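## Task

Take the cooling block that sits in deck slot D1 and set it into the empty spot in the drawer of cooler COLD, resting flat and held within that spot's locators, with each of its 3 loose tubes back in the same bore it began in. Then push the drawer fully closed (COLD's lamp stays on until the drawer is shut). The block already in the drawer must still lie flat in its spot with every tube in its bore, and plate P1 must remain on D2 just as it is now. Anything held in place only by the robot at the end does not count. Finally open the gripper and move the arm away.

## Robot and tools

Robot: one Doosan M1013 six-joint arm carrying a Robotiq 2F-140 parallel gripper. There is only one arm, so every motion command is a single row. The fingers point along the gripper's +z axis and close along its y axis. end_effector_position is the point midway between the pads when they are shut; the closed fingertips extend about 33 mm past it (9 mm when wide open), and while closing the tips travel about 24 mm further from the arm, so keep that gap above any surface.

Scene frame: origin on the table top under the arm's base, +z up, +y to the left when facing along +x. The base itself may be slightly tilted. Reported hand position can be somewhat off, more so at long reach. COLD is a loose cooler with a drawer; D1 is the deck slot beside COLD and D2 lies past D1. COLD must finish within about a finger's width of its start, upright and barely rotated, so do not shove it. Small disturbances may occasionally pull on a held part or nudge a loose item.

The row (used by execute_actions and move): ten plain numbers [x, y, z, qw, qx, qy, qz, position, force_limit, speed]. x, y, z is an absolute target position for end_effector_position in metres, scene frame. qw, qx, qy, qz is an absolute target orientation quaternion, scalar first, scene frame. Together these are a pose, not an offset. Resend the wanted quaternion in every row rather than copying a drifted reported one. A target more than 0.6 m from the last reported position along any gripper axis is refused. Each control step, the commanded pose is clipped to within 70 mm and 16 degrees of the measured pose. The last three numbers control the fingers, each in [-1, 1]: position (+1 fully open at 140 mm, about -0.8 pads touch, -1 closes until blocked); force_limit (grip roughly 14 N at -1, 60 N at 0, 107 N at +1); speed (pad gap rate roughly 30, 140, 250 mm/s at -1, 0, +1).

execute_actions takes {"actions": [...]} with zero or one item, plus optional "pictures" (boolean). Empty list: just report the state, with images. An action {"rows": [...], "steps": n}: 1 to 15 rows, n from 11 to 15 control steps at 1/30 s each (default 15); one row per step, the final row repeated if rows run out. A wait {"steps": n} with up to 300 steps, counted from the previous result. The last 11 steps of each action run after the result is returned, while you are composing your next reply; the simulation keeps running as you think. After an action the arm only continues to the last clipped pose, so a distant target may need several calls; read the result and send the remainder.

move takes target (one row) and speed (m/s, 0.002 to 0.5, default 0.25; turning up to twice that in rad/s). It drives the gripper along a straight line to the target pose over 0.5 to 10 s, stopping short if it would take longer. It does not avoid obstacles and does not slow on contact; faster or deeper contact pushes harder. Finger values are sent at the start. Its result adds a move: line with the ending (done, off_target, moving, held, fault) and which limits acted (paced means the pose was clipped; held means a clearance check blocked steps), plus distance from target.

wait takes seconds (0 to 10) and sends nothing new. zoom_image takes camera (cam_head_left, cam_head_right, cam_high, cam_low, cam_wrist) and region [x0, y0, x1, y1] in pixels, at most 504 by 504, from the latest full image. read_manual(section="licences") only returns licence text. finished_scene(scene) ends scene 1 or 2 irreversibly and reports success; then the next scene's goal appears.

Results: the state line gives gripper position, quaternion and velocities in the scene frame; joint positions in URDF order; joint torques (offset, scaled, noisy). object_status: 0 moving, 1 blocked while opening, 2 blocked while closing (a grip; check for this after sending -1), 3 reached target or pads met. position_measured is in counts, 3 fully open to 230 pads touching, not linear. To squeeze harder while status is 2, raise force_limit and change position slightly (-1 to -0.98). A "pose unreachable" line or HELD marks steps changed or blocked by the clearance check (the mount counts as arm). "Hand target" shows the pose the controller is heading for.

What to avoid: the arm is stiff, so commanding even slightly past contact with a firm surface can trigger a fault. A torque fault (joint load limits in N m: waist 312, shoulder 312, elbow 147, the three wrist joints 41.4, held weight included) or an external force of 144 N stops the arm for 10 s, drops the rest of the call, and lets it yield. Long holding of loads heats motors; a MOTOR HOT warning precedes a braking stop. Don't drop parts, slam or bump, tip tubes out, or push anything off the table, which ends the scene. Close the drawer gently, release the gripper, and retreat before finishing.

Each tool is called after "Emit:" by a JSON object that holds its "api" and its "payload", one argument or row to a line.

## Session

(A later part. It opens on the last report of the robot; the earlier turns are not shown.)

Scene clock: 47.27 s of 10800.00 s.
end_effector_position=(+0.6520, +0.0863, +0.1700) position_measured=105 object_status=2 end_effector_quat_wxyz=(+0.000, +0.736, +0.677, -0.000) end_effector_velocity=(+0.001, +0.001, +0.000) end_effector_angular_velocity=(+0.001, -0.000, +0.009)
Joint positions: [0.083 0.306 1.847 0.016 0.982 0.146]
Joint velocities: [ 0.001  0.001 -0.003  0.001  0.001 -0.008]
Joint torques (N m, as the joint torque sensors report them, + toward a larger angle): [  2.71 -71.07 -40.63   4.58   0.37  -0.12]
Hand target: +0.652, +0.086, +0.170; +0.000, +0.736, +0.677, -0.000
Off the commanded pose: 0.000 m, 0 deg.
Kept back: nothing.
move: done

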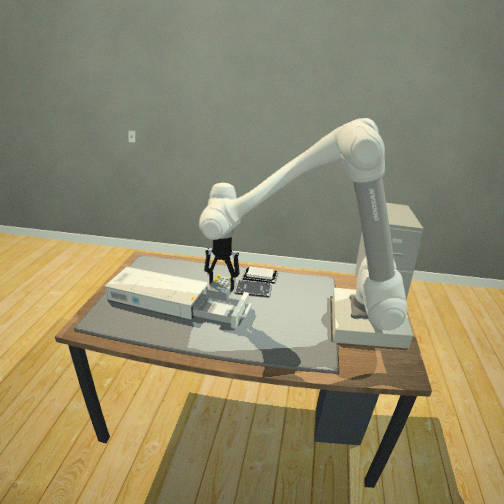

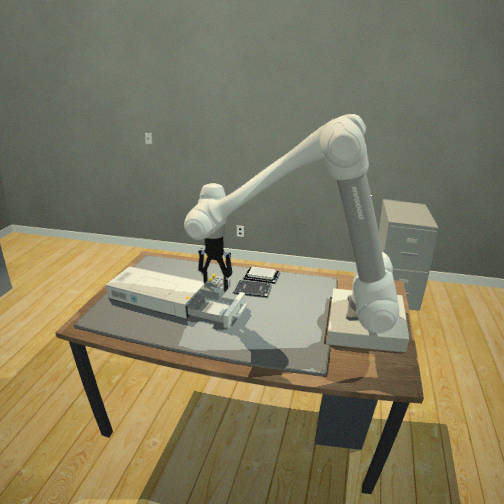

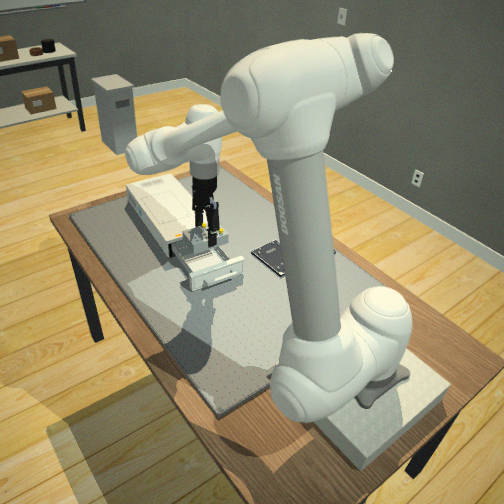

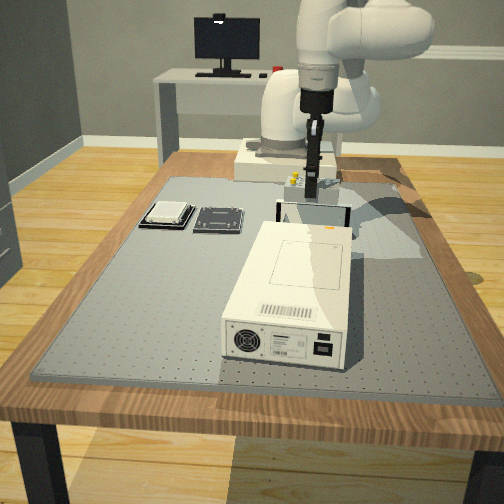

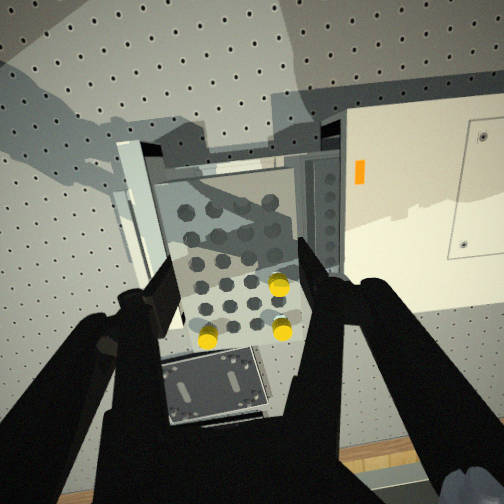

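Emit:
{"api": "move", "payload": {
  "target": [0.6525,0.0864,0.092,0,0.7361,0.6769,0,-1,0.6,-0.8],
  "speed": 0.08
}}

Emit:
{"api": "zoom_image", "payload": {
  "camera": "cam_wrist",
  "region": [110,100,370,360]
}}

Scene clock: 49.33 s of 10800.00 s.
end_effector_position=(+0.6525, +0.0864, +0.0921) position_measured=105 object_status=2 end_effector_quat_wxyz=(+0.000, +0.736, +0.677, +0.000) end_effector_velocity=(-0.001, +0.000, -0.002) end_effector_angular_velocity=(+0.001, +0.001, -0.001)
Joint positions: [0.084 0.387 1.903 0.019 0.845 0.143]
Joint velocities: [ 0.     0.002  0.002  0.001 -0.003  0.001]
Joint torques (N m, as the joint torque sensors report them, + toward a larger angle): [  2.7  -75.7  -37.07   3.86   0.15  -0.12]
Hand target: +0.653, +0.086, +0.092; +0.000, +0.736, +0.677, -0.000
Off the commanded pose: 0.000 m, 0 deg.
Kept back: nothing.
move: done

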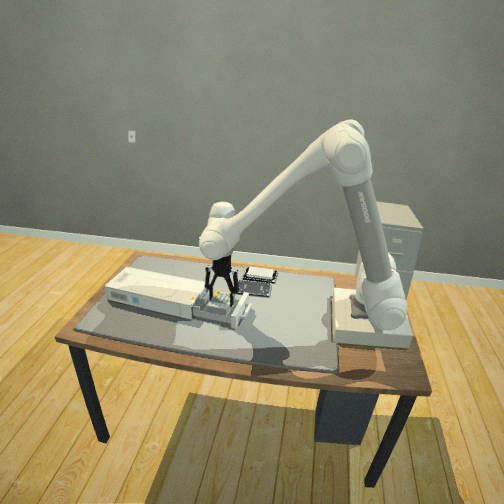

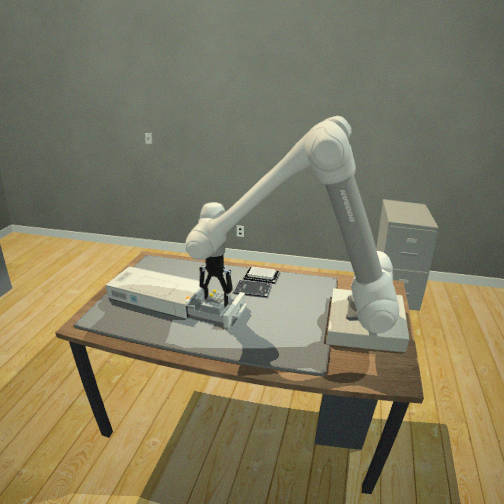

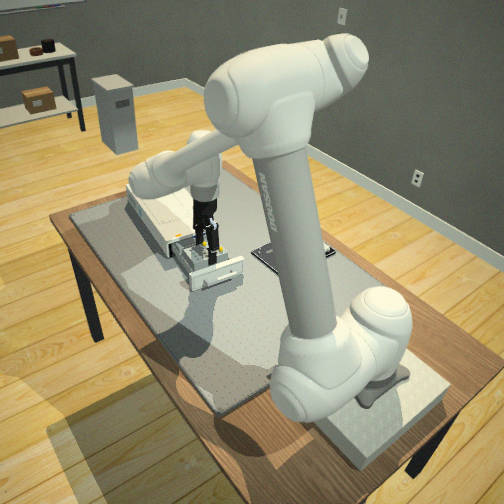

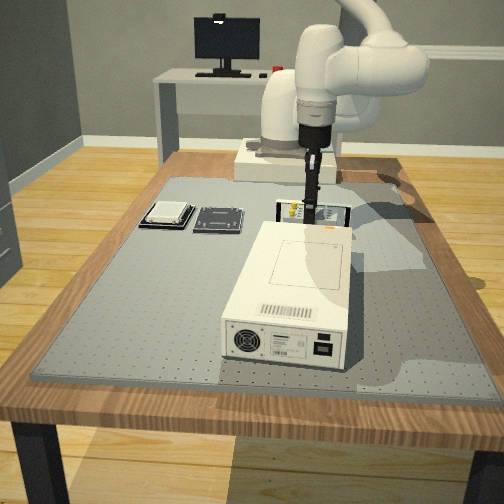

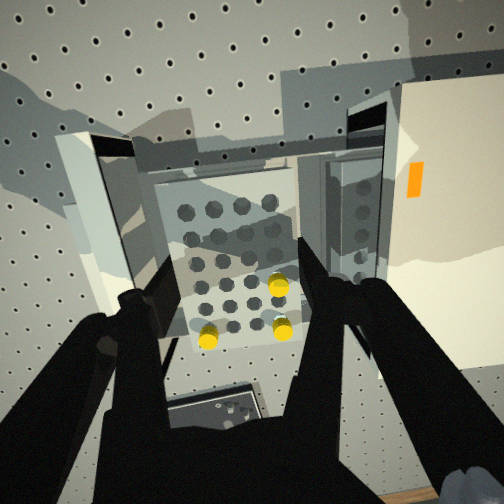

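Region (110, 100, 370, 360) of cam_wrist's 504x504 image, scaled by 1.938, with more detail than that image has.

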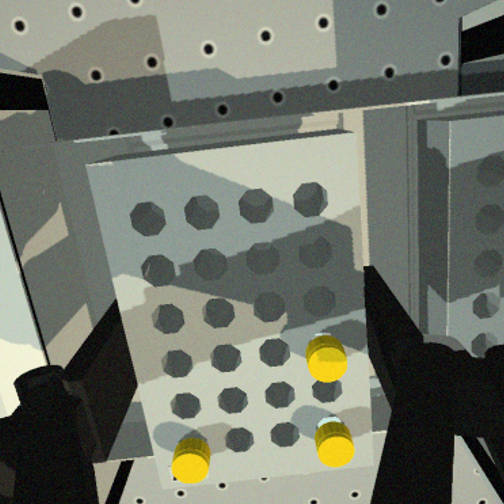

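Emit:
{"api": "move", "payload": {
  "target": [0.6525,0.0864,0.080,0,0.7361,0.6769,0,-1,0.6,-0.8],
  "speed": 0.025
}}

Emit:
{"api": "zoom_image", "payload": {
  "camera": "cam_wrist",
  "region": [120,130,380,270]
}}

Scene clock: 50.40 s of 10800.00 s.
end_effector_position=(+0.6525, +0.0864, +0.0801) position_measured=105 object_status=2 end_effector_quat_wxyz=(+0.000, +0.736, +0.677, +0.000) end_effector_velocity=(-0.000, -0.001, -0.002) end_effector_angular_velocity=(+0.000, +0.001, -0.002)
Joint positions: [0.084 0.401 1.91  0.019 0.824 0.143]
Joint velocities: [-0.001  0.002  0.002  0.001 -0.002 -0.   ]
Joint torques (N m, as the joint torque sensors report them, + toward a larger angle): [  1.93 -76.44 -36.04   4.     0.18   0.23]
Hand target: +0.653, +0.086, +0.080; +0.000, +0.736, +0.677, -0.000
Off the commanded pose: 0.000 m, 0 deg.
Kept back: nothing.
move: done

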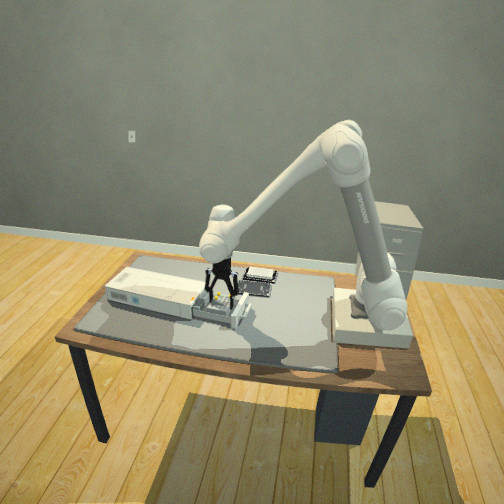

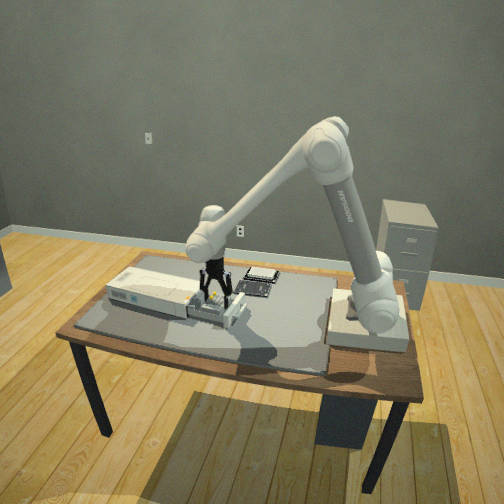

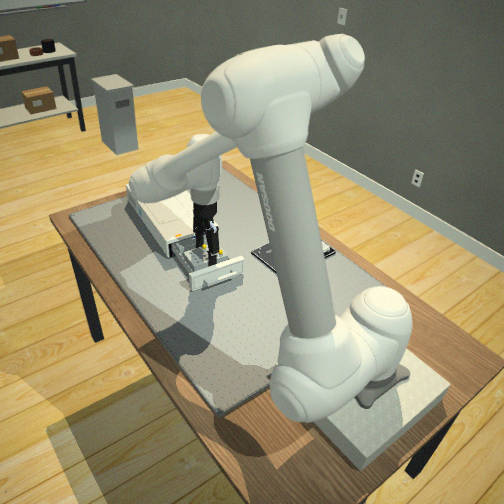

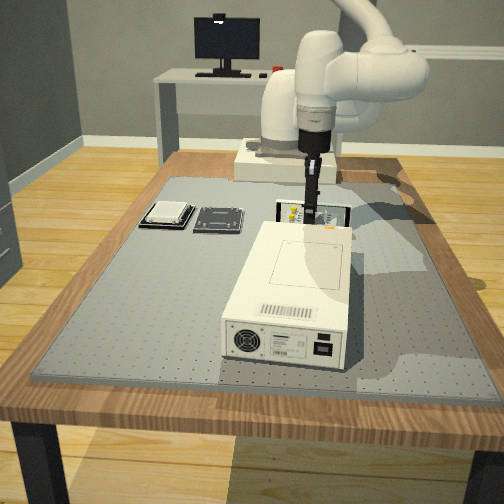

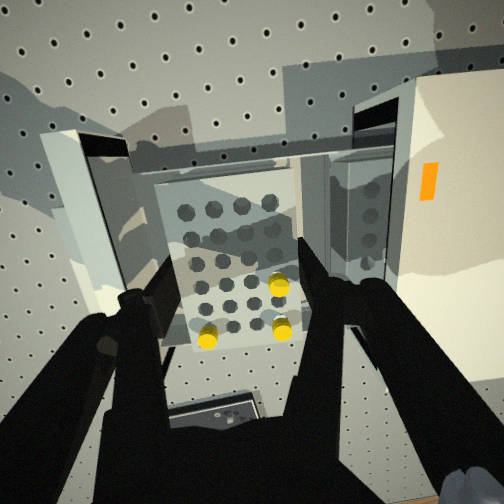

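Region (120, 130, 380, 270) of cam_wrist's 504x504 image, scaled by 1.938, with more detail than that image has; it fills the top 271 rows of this view, and the rest is white.

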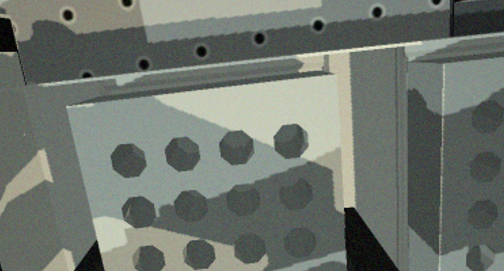

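Emit:
{"api": "zoom_image", "payload": {
  "camera": "cam_wrist",
  "region": [270,140,390,220]
}}

Region (270, 140, 390, 220) of cam_wrist's 504x504 image, scaled by 4.200, with more detail than that image has.

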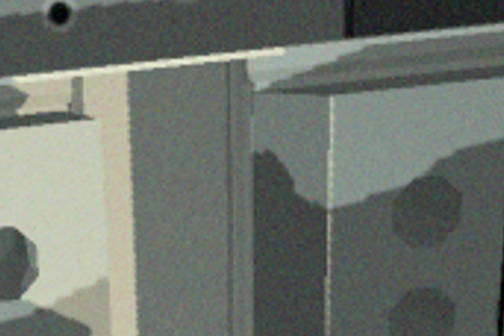

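Emit:
{"api": "zoom_image", "payload": {
  "camera": "cam_wrist",
  "region": [120,155,210,245]
}}

Region (120, 155, 210, 245) of cam_wrist's 504x504 image, scaled by 5.600, with more detail than that image has.

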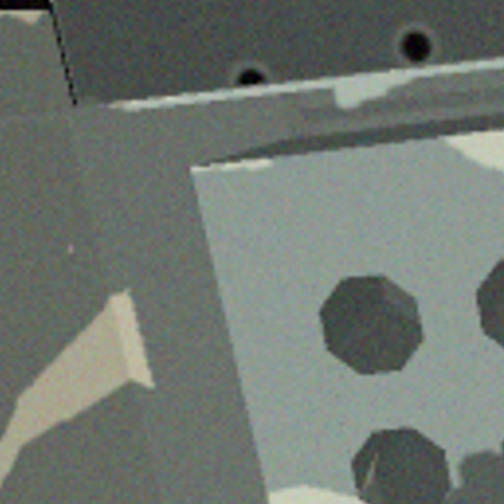

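Emit:
{"api": "zoom_image", "payload": {
  "camera": "cam_wrist",
  "region": [262,148,322,208]
}}

Region (262, 148, 322, 208) of cam_wrist's 504x504 image, scaled by 8.400, with more detail than that image has.

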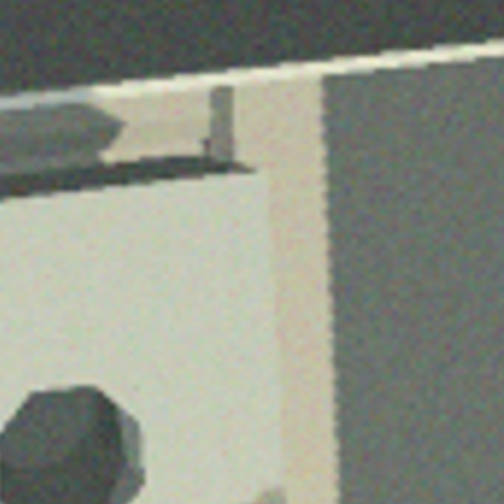

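Emit:
{"api": "move", "payload": {
  "target": [0.6535,0.0863,0.0775,0,0.7361,0.6769,0,-1,0.6,-0.8],
  "speed": 0.006
}}

Emit:
{"api": "zoom_image", "payload": {
  "camera": "cam_wrist",
  "region": [262,148,322,208]
}}

Scene clock: 55.03 s of 10800.00 s.
end_effector_position=(+0.6535, +0.0863, +0.0775) position_measured=105 object_status=2 end_effector_quat_wxyz=(-0.000, +0.736, +0.677, -0.000) end_effector_velocity=(+0.001, -0.000, -0.000) end_effector_angular_velocity=(-0.000, -0.001, -0.000)
Joint positions: [0.084 0.405 1.91  0.019 0.82  0.143]
Joint velocities: [-0.001  0.001 -0.001 -0.    -0.001  0.   ]
Joint torques (N m, as the joint torque sensors report them, + toward a larger angle): [  3.58 -76.82 -36.29   4.25   0.79   0.22]
Hand target: +0.654, +0.086, +0.078; +0.000, +0.736, +0.677, -0.000
Off the commanded pose: 0.000 m, 0 deg.
Kept back: nothing.
After step 90, 0.93 s passed at rest.
move: done

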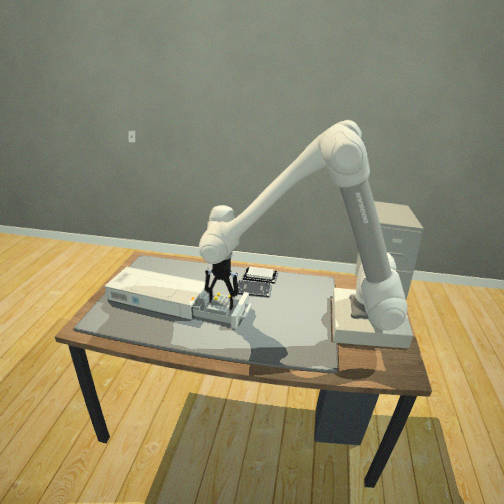

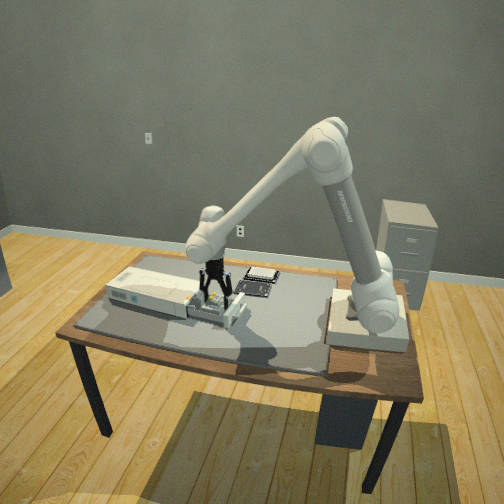

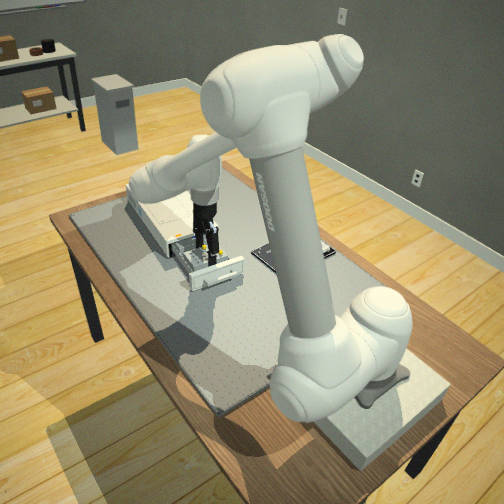

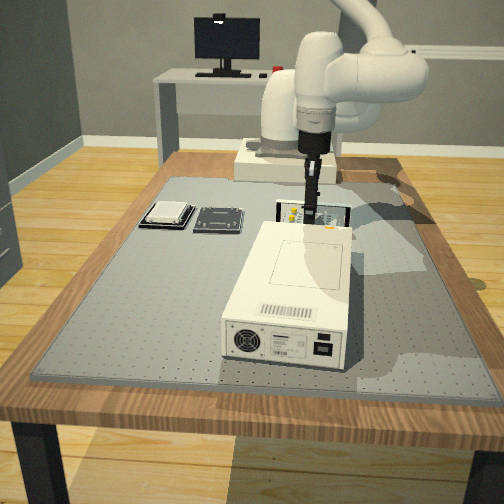

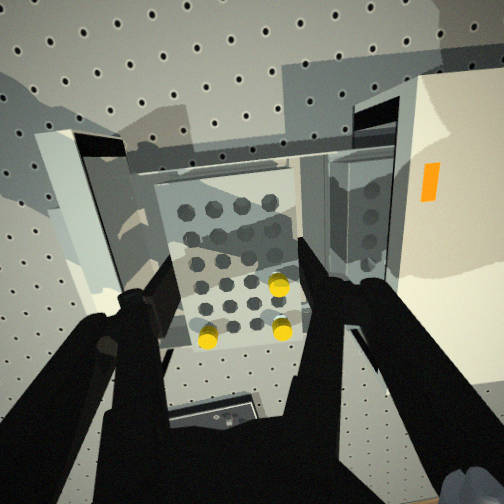

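Region (262, 148, 322, 208) of cam_wrist's 504x504 image, scaled by 8.400, with more detail than that image has.

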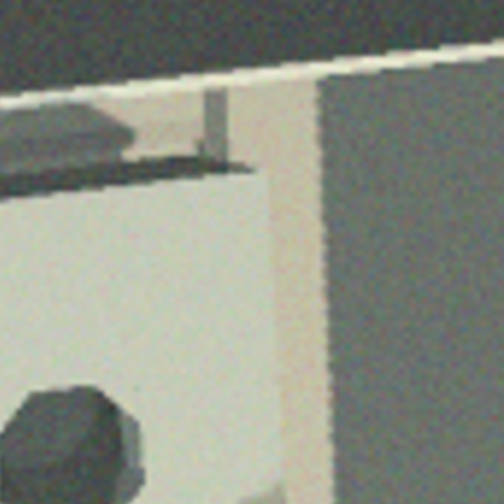

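Looks aligned. Descend slowly, watching torques.

Emit:
{"api": "move", "payload": {
  "target": [0.6535,0.0863,0.0740,0,0.7361,0.6769,0,-1,0.6,-0.8],
  "speed": 0.006
}}

Scene clock: 56.07 s of 10800.00 s.
end_effector_position=(+0.6535, +0.0863, +0.0741) position_measured=105 object_status=2 end_effector_quat_wxyz=(+0.000, +0.736, +0.677, -0.000) end_effector_velocity=(-0.001, -0.001, -0.001) end_effector_angular_velocity=(+0.000, +0.001, -0.001)
Joint positions: [0.084 0.409 1.912 0.019 0.814 0.142]
Joint velocities: [-0.001  0.001  0.001  0.    -0.001  0.   ]
Joint torques (N m, as the joint torque sensors report them, + toward a larger angle): [  2.42 -80.11 -36.55   4.35   0.44   0.27]
Hand target: +0.654, +0.086, +0.074; +0.000, +0.736, +0.677, -0.000
Off the commanded pose: 0.000 m, 0 deg.
Kept back: nothing.
move: done

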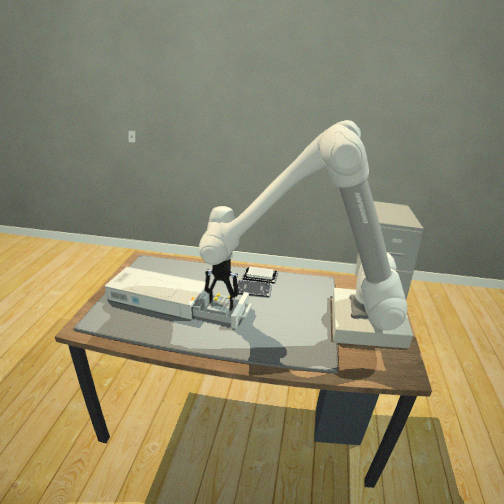

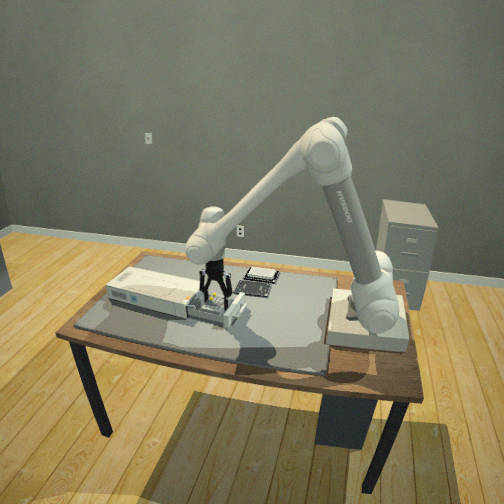

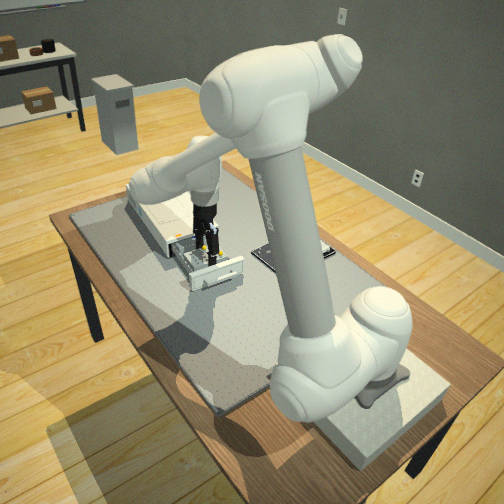

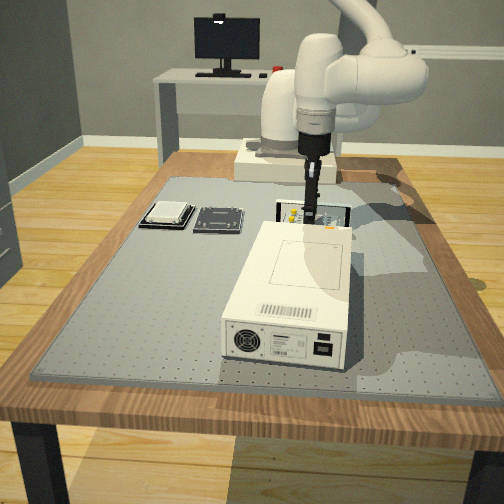

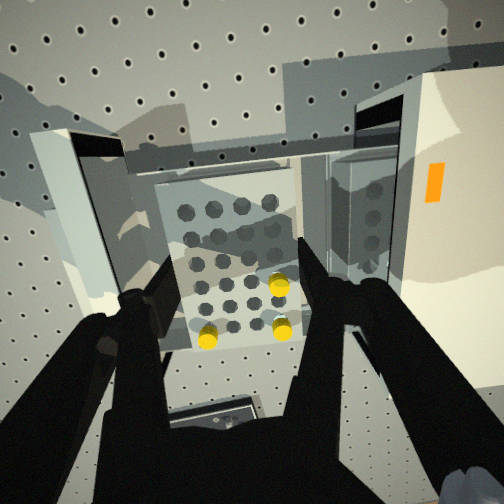

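Emit:
{"api": "move", "payload": {
  "target": [0.6535,0.0863,0.0720,0,0.7361,0.6769,0,-1,0.6,-0.8],
  "speed": 0.004
}}

Scene clock: 57.07 s of 10800.00 s.
end_effector_position=(+0.6535, +0.0863, +0.0720) position_measured=105 object_status=2 end_effector_quat_wxyz=(+0.000, +0.736, +0.677, -0.000) end_effector_velocity=(+0.001, +0.000, +0.000) end_effector_angular_velocity=(+0.000, -0.001, -0.001)
Joint positions: [0.084 0.412 1.913 0.019 0.81  0.142]
Joint velocities: [ 0.     0.001 -0.001  0.001 -0.001  0.001]
Joint torques (N m, as the joint torque sensors report them, + toward a larger angle): [  3.03 -78.75 -35.66   3.77   0.33  -0.2 ]
Hand target: +0.654, +0.086, +0.072; +0.000, +0.736, +0.677, -0.000
Off the commanded pose: 0.000 m, 0 deg.
Kept back: nothing.
move: done

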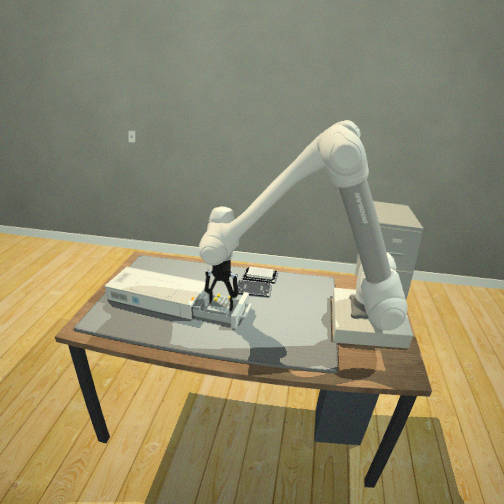

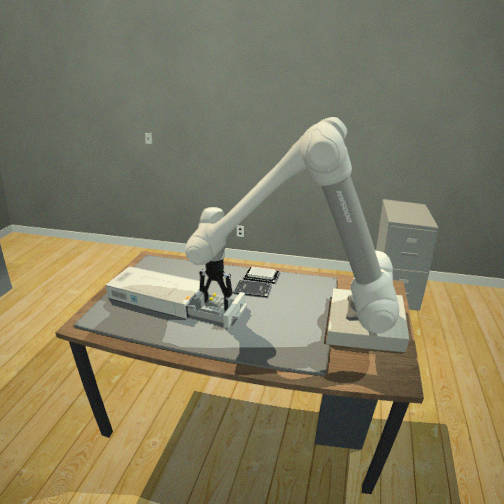

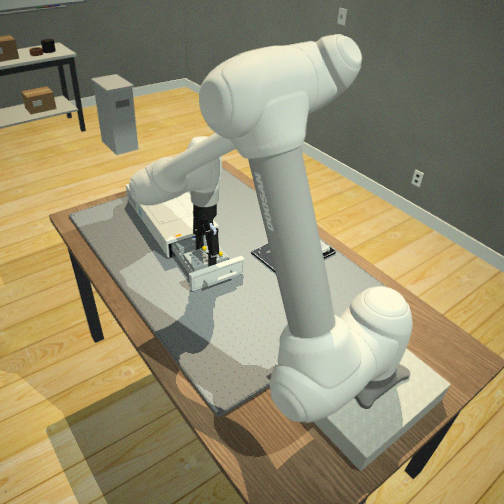

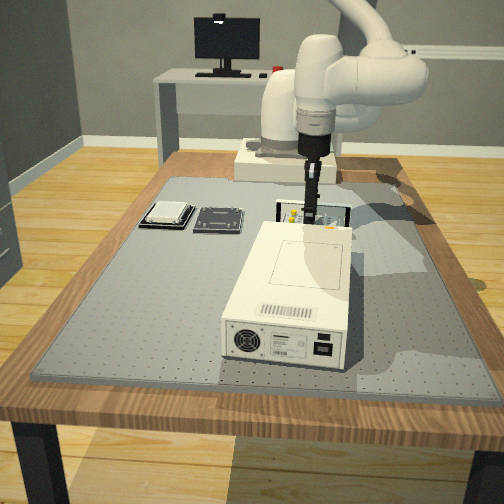

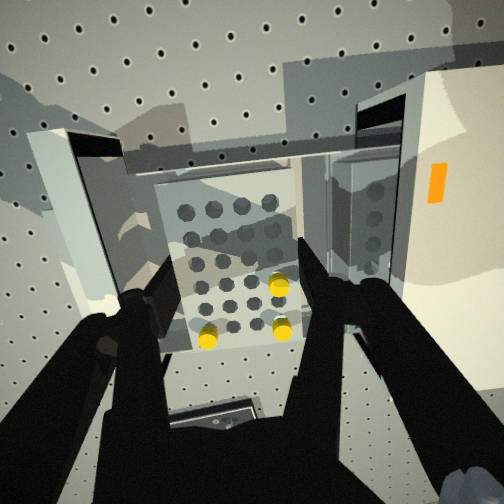

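Emit:
{"api": "move", "payload": {
  "target": [0.6535,0.0863,0.0702,0,0.7361,0.6769,0,-1,0.6,-0.8],
  "speed": 0.004
}}

Emit:
{"api": "zoom_image", "payload": {
  "camera": "cam_wrist",
  "region": [262,148,322,208]
}}

Scene clock: 59.83 s of 10800.00 s.
end_effector_position=(+0.6535, +0.0863, +0.0702) position_measured=105 object_status=2 end_effector_quat_wxyz=(-0.000, +0.736, +0.677, -0.000) end_effector_velocity=(-0.000, -0.001, -0.001) end_effector_angular_velocity=(+0.000, +0.000, -0.002)
Joint positions: [0.084 0.414 1.914 0.019 0.807 0.142]
Joint velocities: [-0.001  0.001  0.     0.    -0.001  0.001]
Joint torques (N m, as the joint torque sensors report them, + toward a larger angle): [  1.06 -78.32 -34.45   4.09   1.14  -0.03]
Hand target: +0.654, +0.086, +0.070; +0.000, +0.736, +0.677, -0.000
Off the commanded pose: 0.000 m, 0 deg.
Kept back: nothing.
move: done

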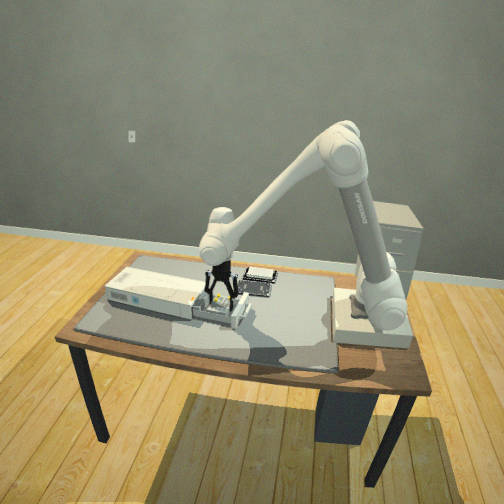

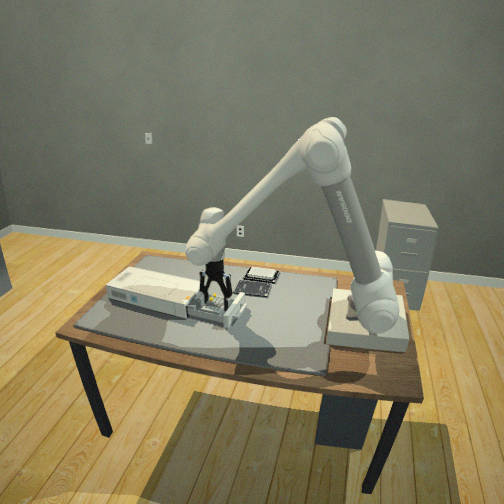

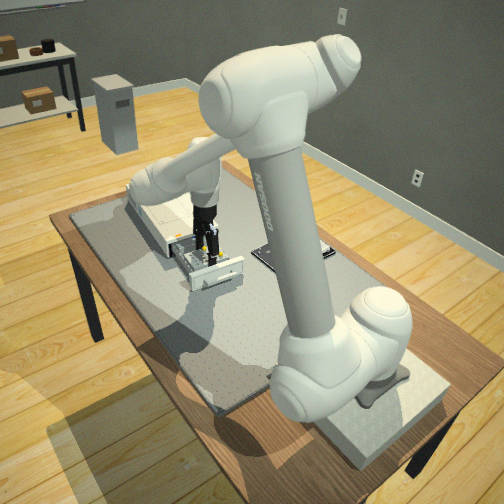

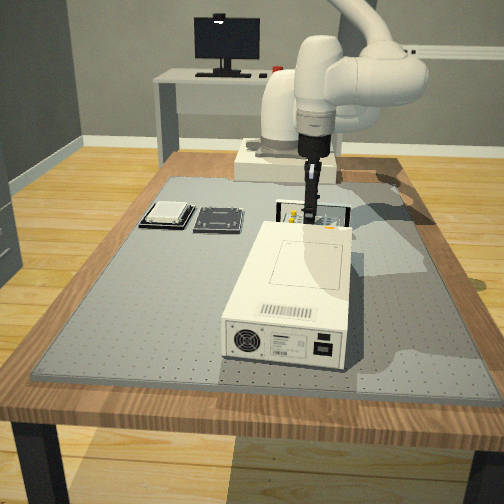

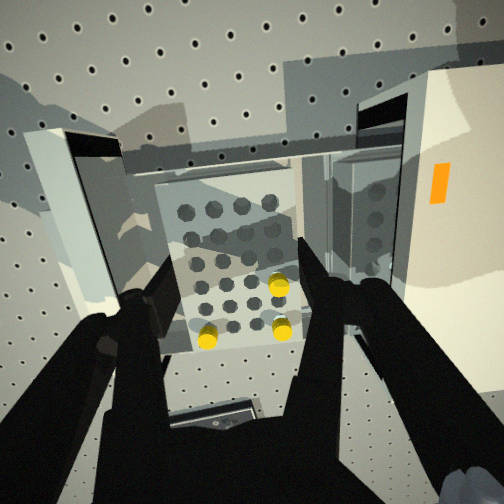

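Region (262, 148, 322, 208) of cam_wrist's 504x504 image, scaled by 8.400, with more detail than that image has.

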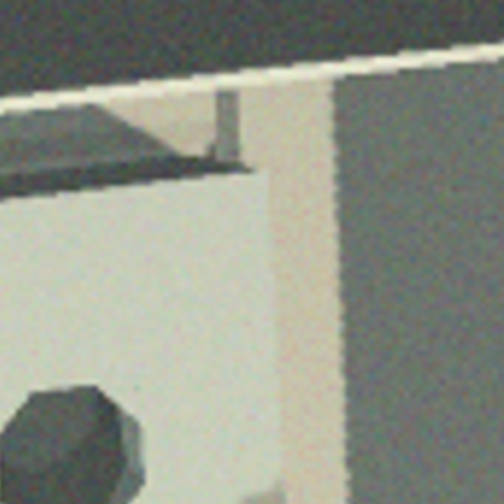

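Emit:
{"api": "move", "payload": {
  "target": [0.6535,0.0863,0.0692,0,0.7361,0.6769,0,-1,0.6,-0.8],
  "speed": 0.003
}}

Scene clock: 61.00 s of 10800.00 s.
end_effector_position=(+0.6536, +0.0863, +0.0693) position_measured=105 object_status=2 end_effector_quat_wxyz=(+0.000, +0.736, +0.677, +0.000) end_effector_velocity=(-0.001, +0.000, -0.001) end_effector_angular_velocity=(+0.000, +0.001, +0.000)
Joint positions: [0.084 0.415 1.914 0.019 0.806 0.142]
Joint velocities: [ 0.     0.001  0.001  0.001 -0.001 -0.   ]
Joint torques (N m, as the joint torque sensors report them, + toward a larger angle): [  1.16 -61.06 -26.59   4.34  -1.32  -0.34]
Hand target: +0.654, +0.086, +0.069; +0.000, +0.736, +0.677, -0.000
Off the commanded pose: 0.000 m, 0 deg.
Kept back: nothing.
move: done

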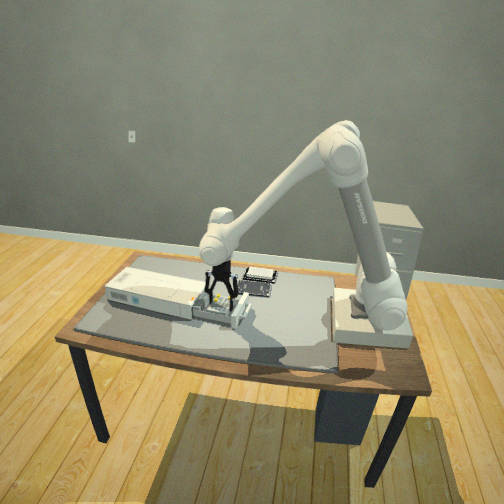

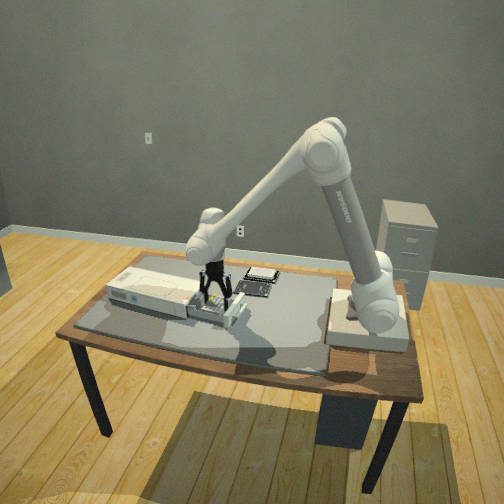

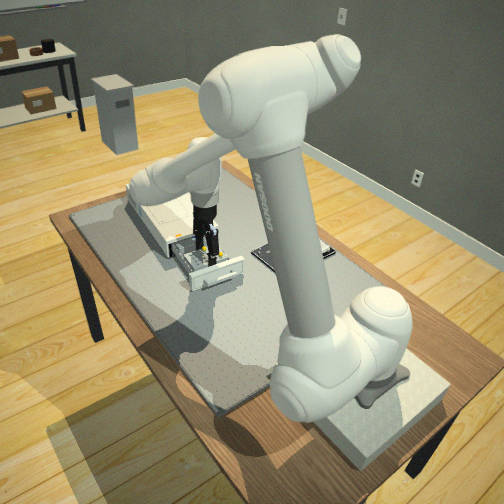

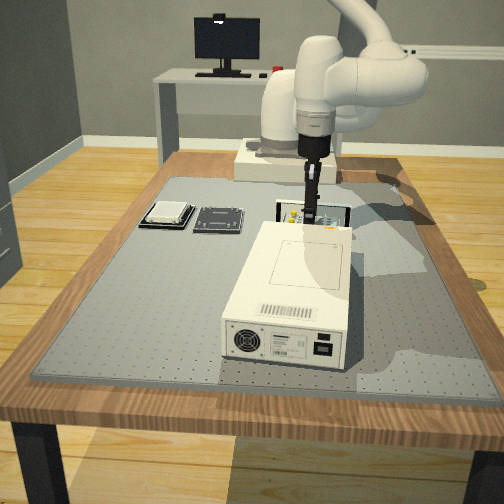

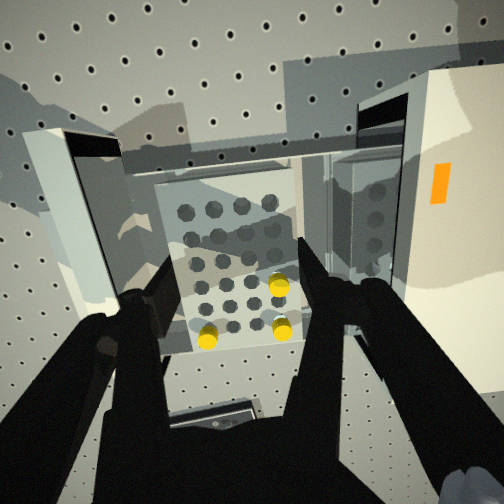

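Emit:
{"api": "move", "payload": {
  "target": [0.6535,0.0863,0.0699,0,0.7361,0.6769,0,0.32,-0.5,-0.6],
  "speed": 0.004
}}

Emit:
{"api": "move", "payload": {
  "target": [0.6535,0.0863,0.15,0,0.7361,0.6769,0,0.32,-0.5,-0.6],
  "speed": 0.12
}}

Emit:
{"api": "zoom_image", "payload": {
  "camera": "cam_wrist",
  "region": [120,120,370,340]
}}

Scene clock: 63.37 s of 10800.00 s.
end_effector_position=(+0.6535, +0.0863, +0.0699) position_measured=89 object_status=3 end_effector_quat_wxyz=(-0.000, +0.736, +0.677, +0.000) end_effector_velocity=(+0.001, +0.001, +0.001) end_effector_angular_velocity=(-0.000, -0.001, +0.002)
Joint positions: [0.084 0.414 1.914 0.019 0.807 0.142]
Joint velocities: [ 0.001 -0.    -0.001 -0.     0.    -0.   ]
Joint torques (N m, as the joint torque sensors report them, + toward a larger angle): [ -4.27 -72.16 -31.57   4.56   0.77   0.02]
Hand target: +0.653, +0.086, +0.070; -0.000, +0.736, +0.677, +0.000
Off the commanded pose: 0.000 m, 0 deg.
Kept back: nothing.
move: done

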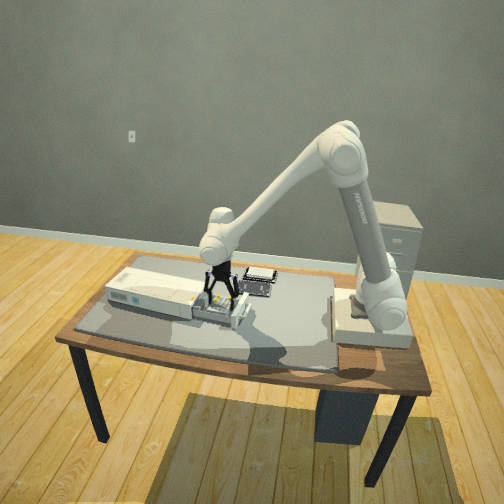

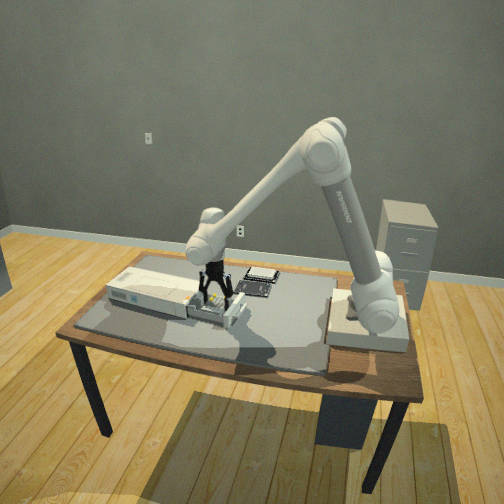

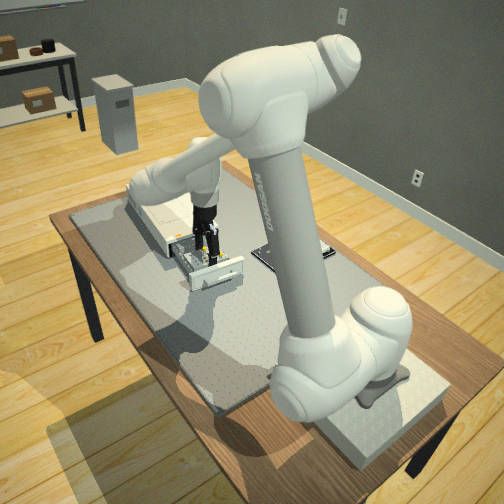

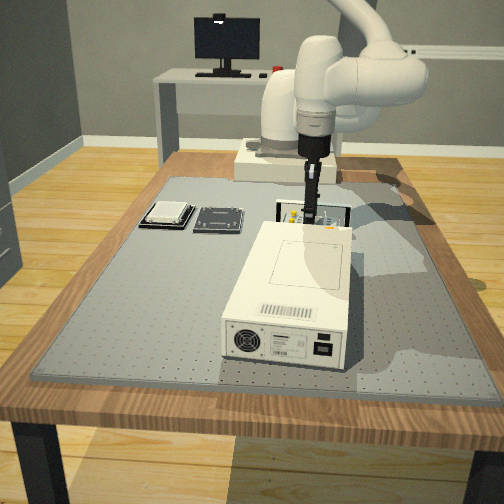

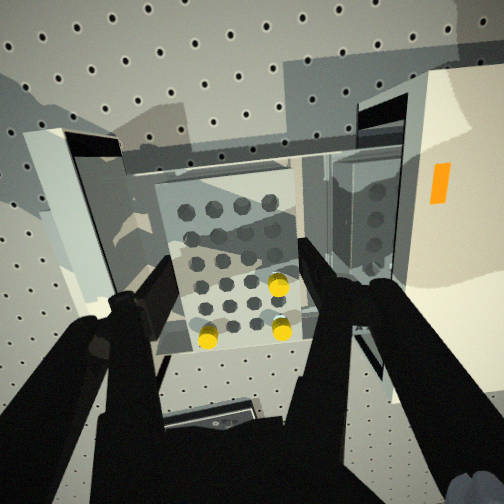

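Scene clock: 64.47 s of 10800.00 s.
end_effector_position=(+0.6535, +0.0863, +0.1499) position_measured=89 object_status=3 end_effector_quat_wxyz=(-0.000, +0.736, +0.677, -0.000) end_effector_velocity=(-0.000, -0.000, +0.001) end_effector_angular_velocity=(-0.000, +0.000, -0.000)
Joint positions: [0.083 0.327 1.861 0.017 0.947 0.144]
Joint velocities: [-0.    -0.002 -0.001 -0.     0.003  0.   ]
Joint torques (N m, as the joint torque sensors report them, + toward a larger angle): [  0.32 -69.9  -34.56   4.45   0.32   0.32]
Hand target: +0.653, +0.086, +0.150; -0.000, +0.736, +0.677, +0.000
Off the commanded pose: 0.000 m, 0 deg.
Kept back: nothing.
move: done

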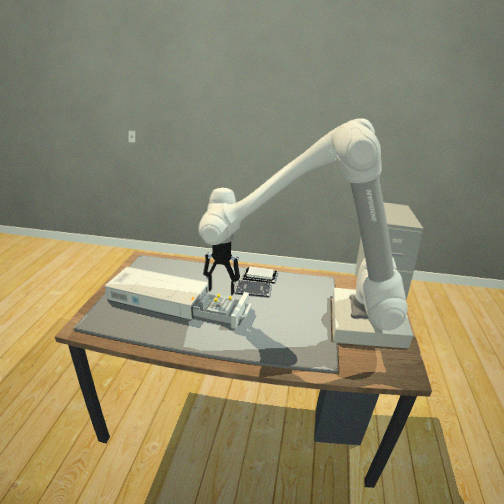

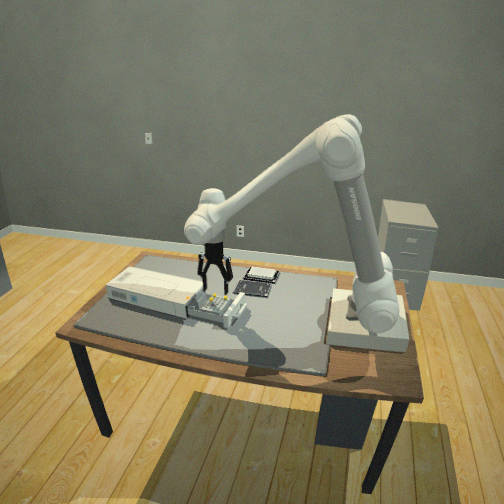

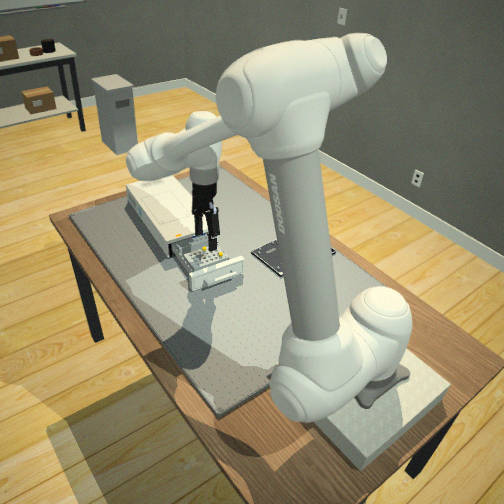

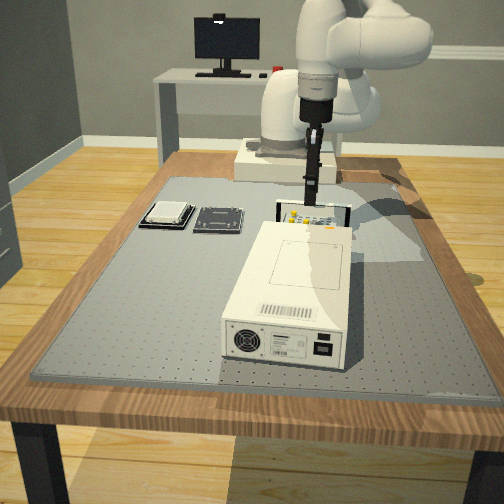

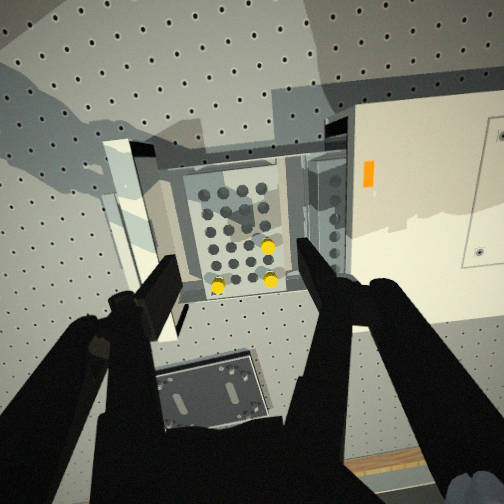

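Region (120, 120, 370, 340) of cam_wrist's 504x504 image, scaled by 2.016, with more detail than that image has; it fills the top 444 rows of this view, and the rest is white.

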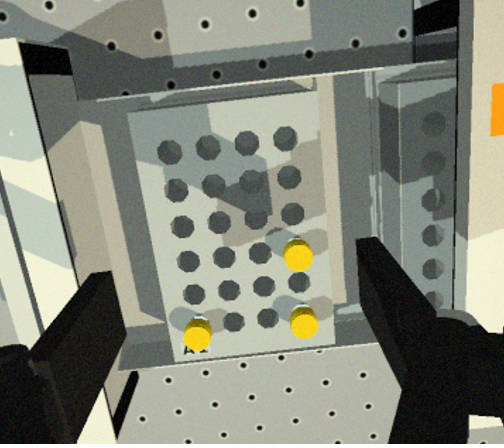

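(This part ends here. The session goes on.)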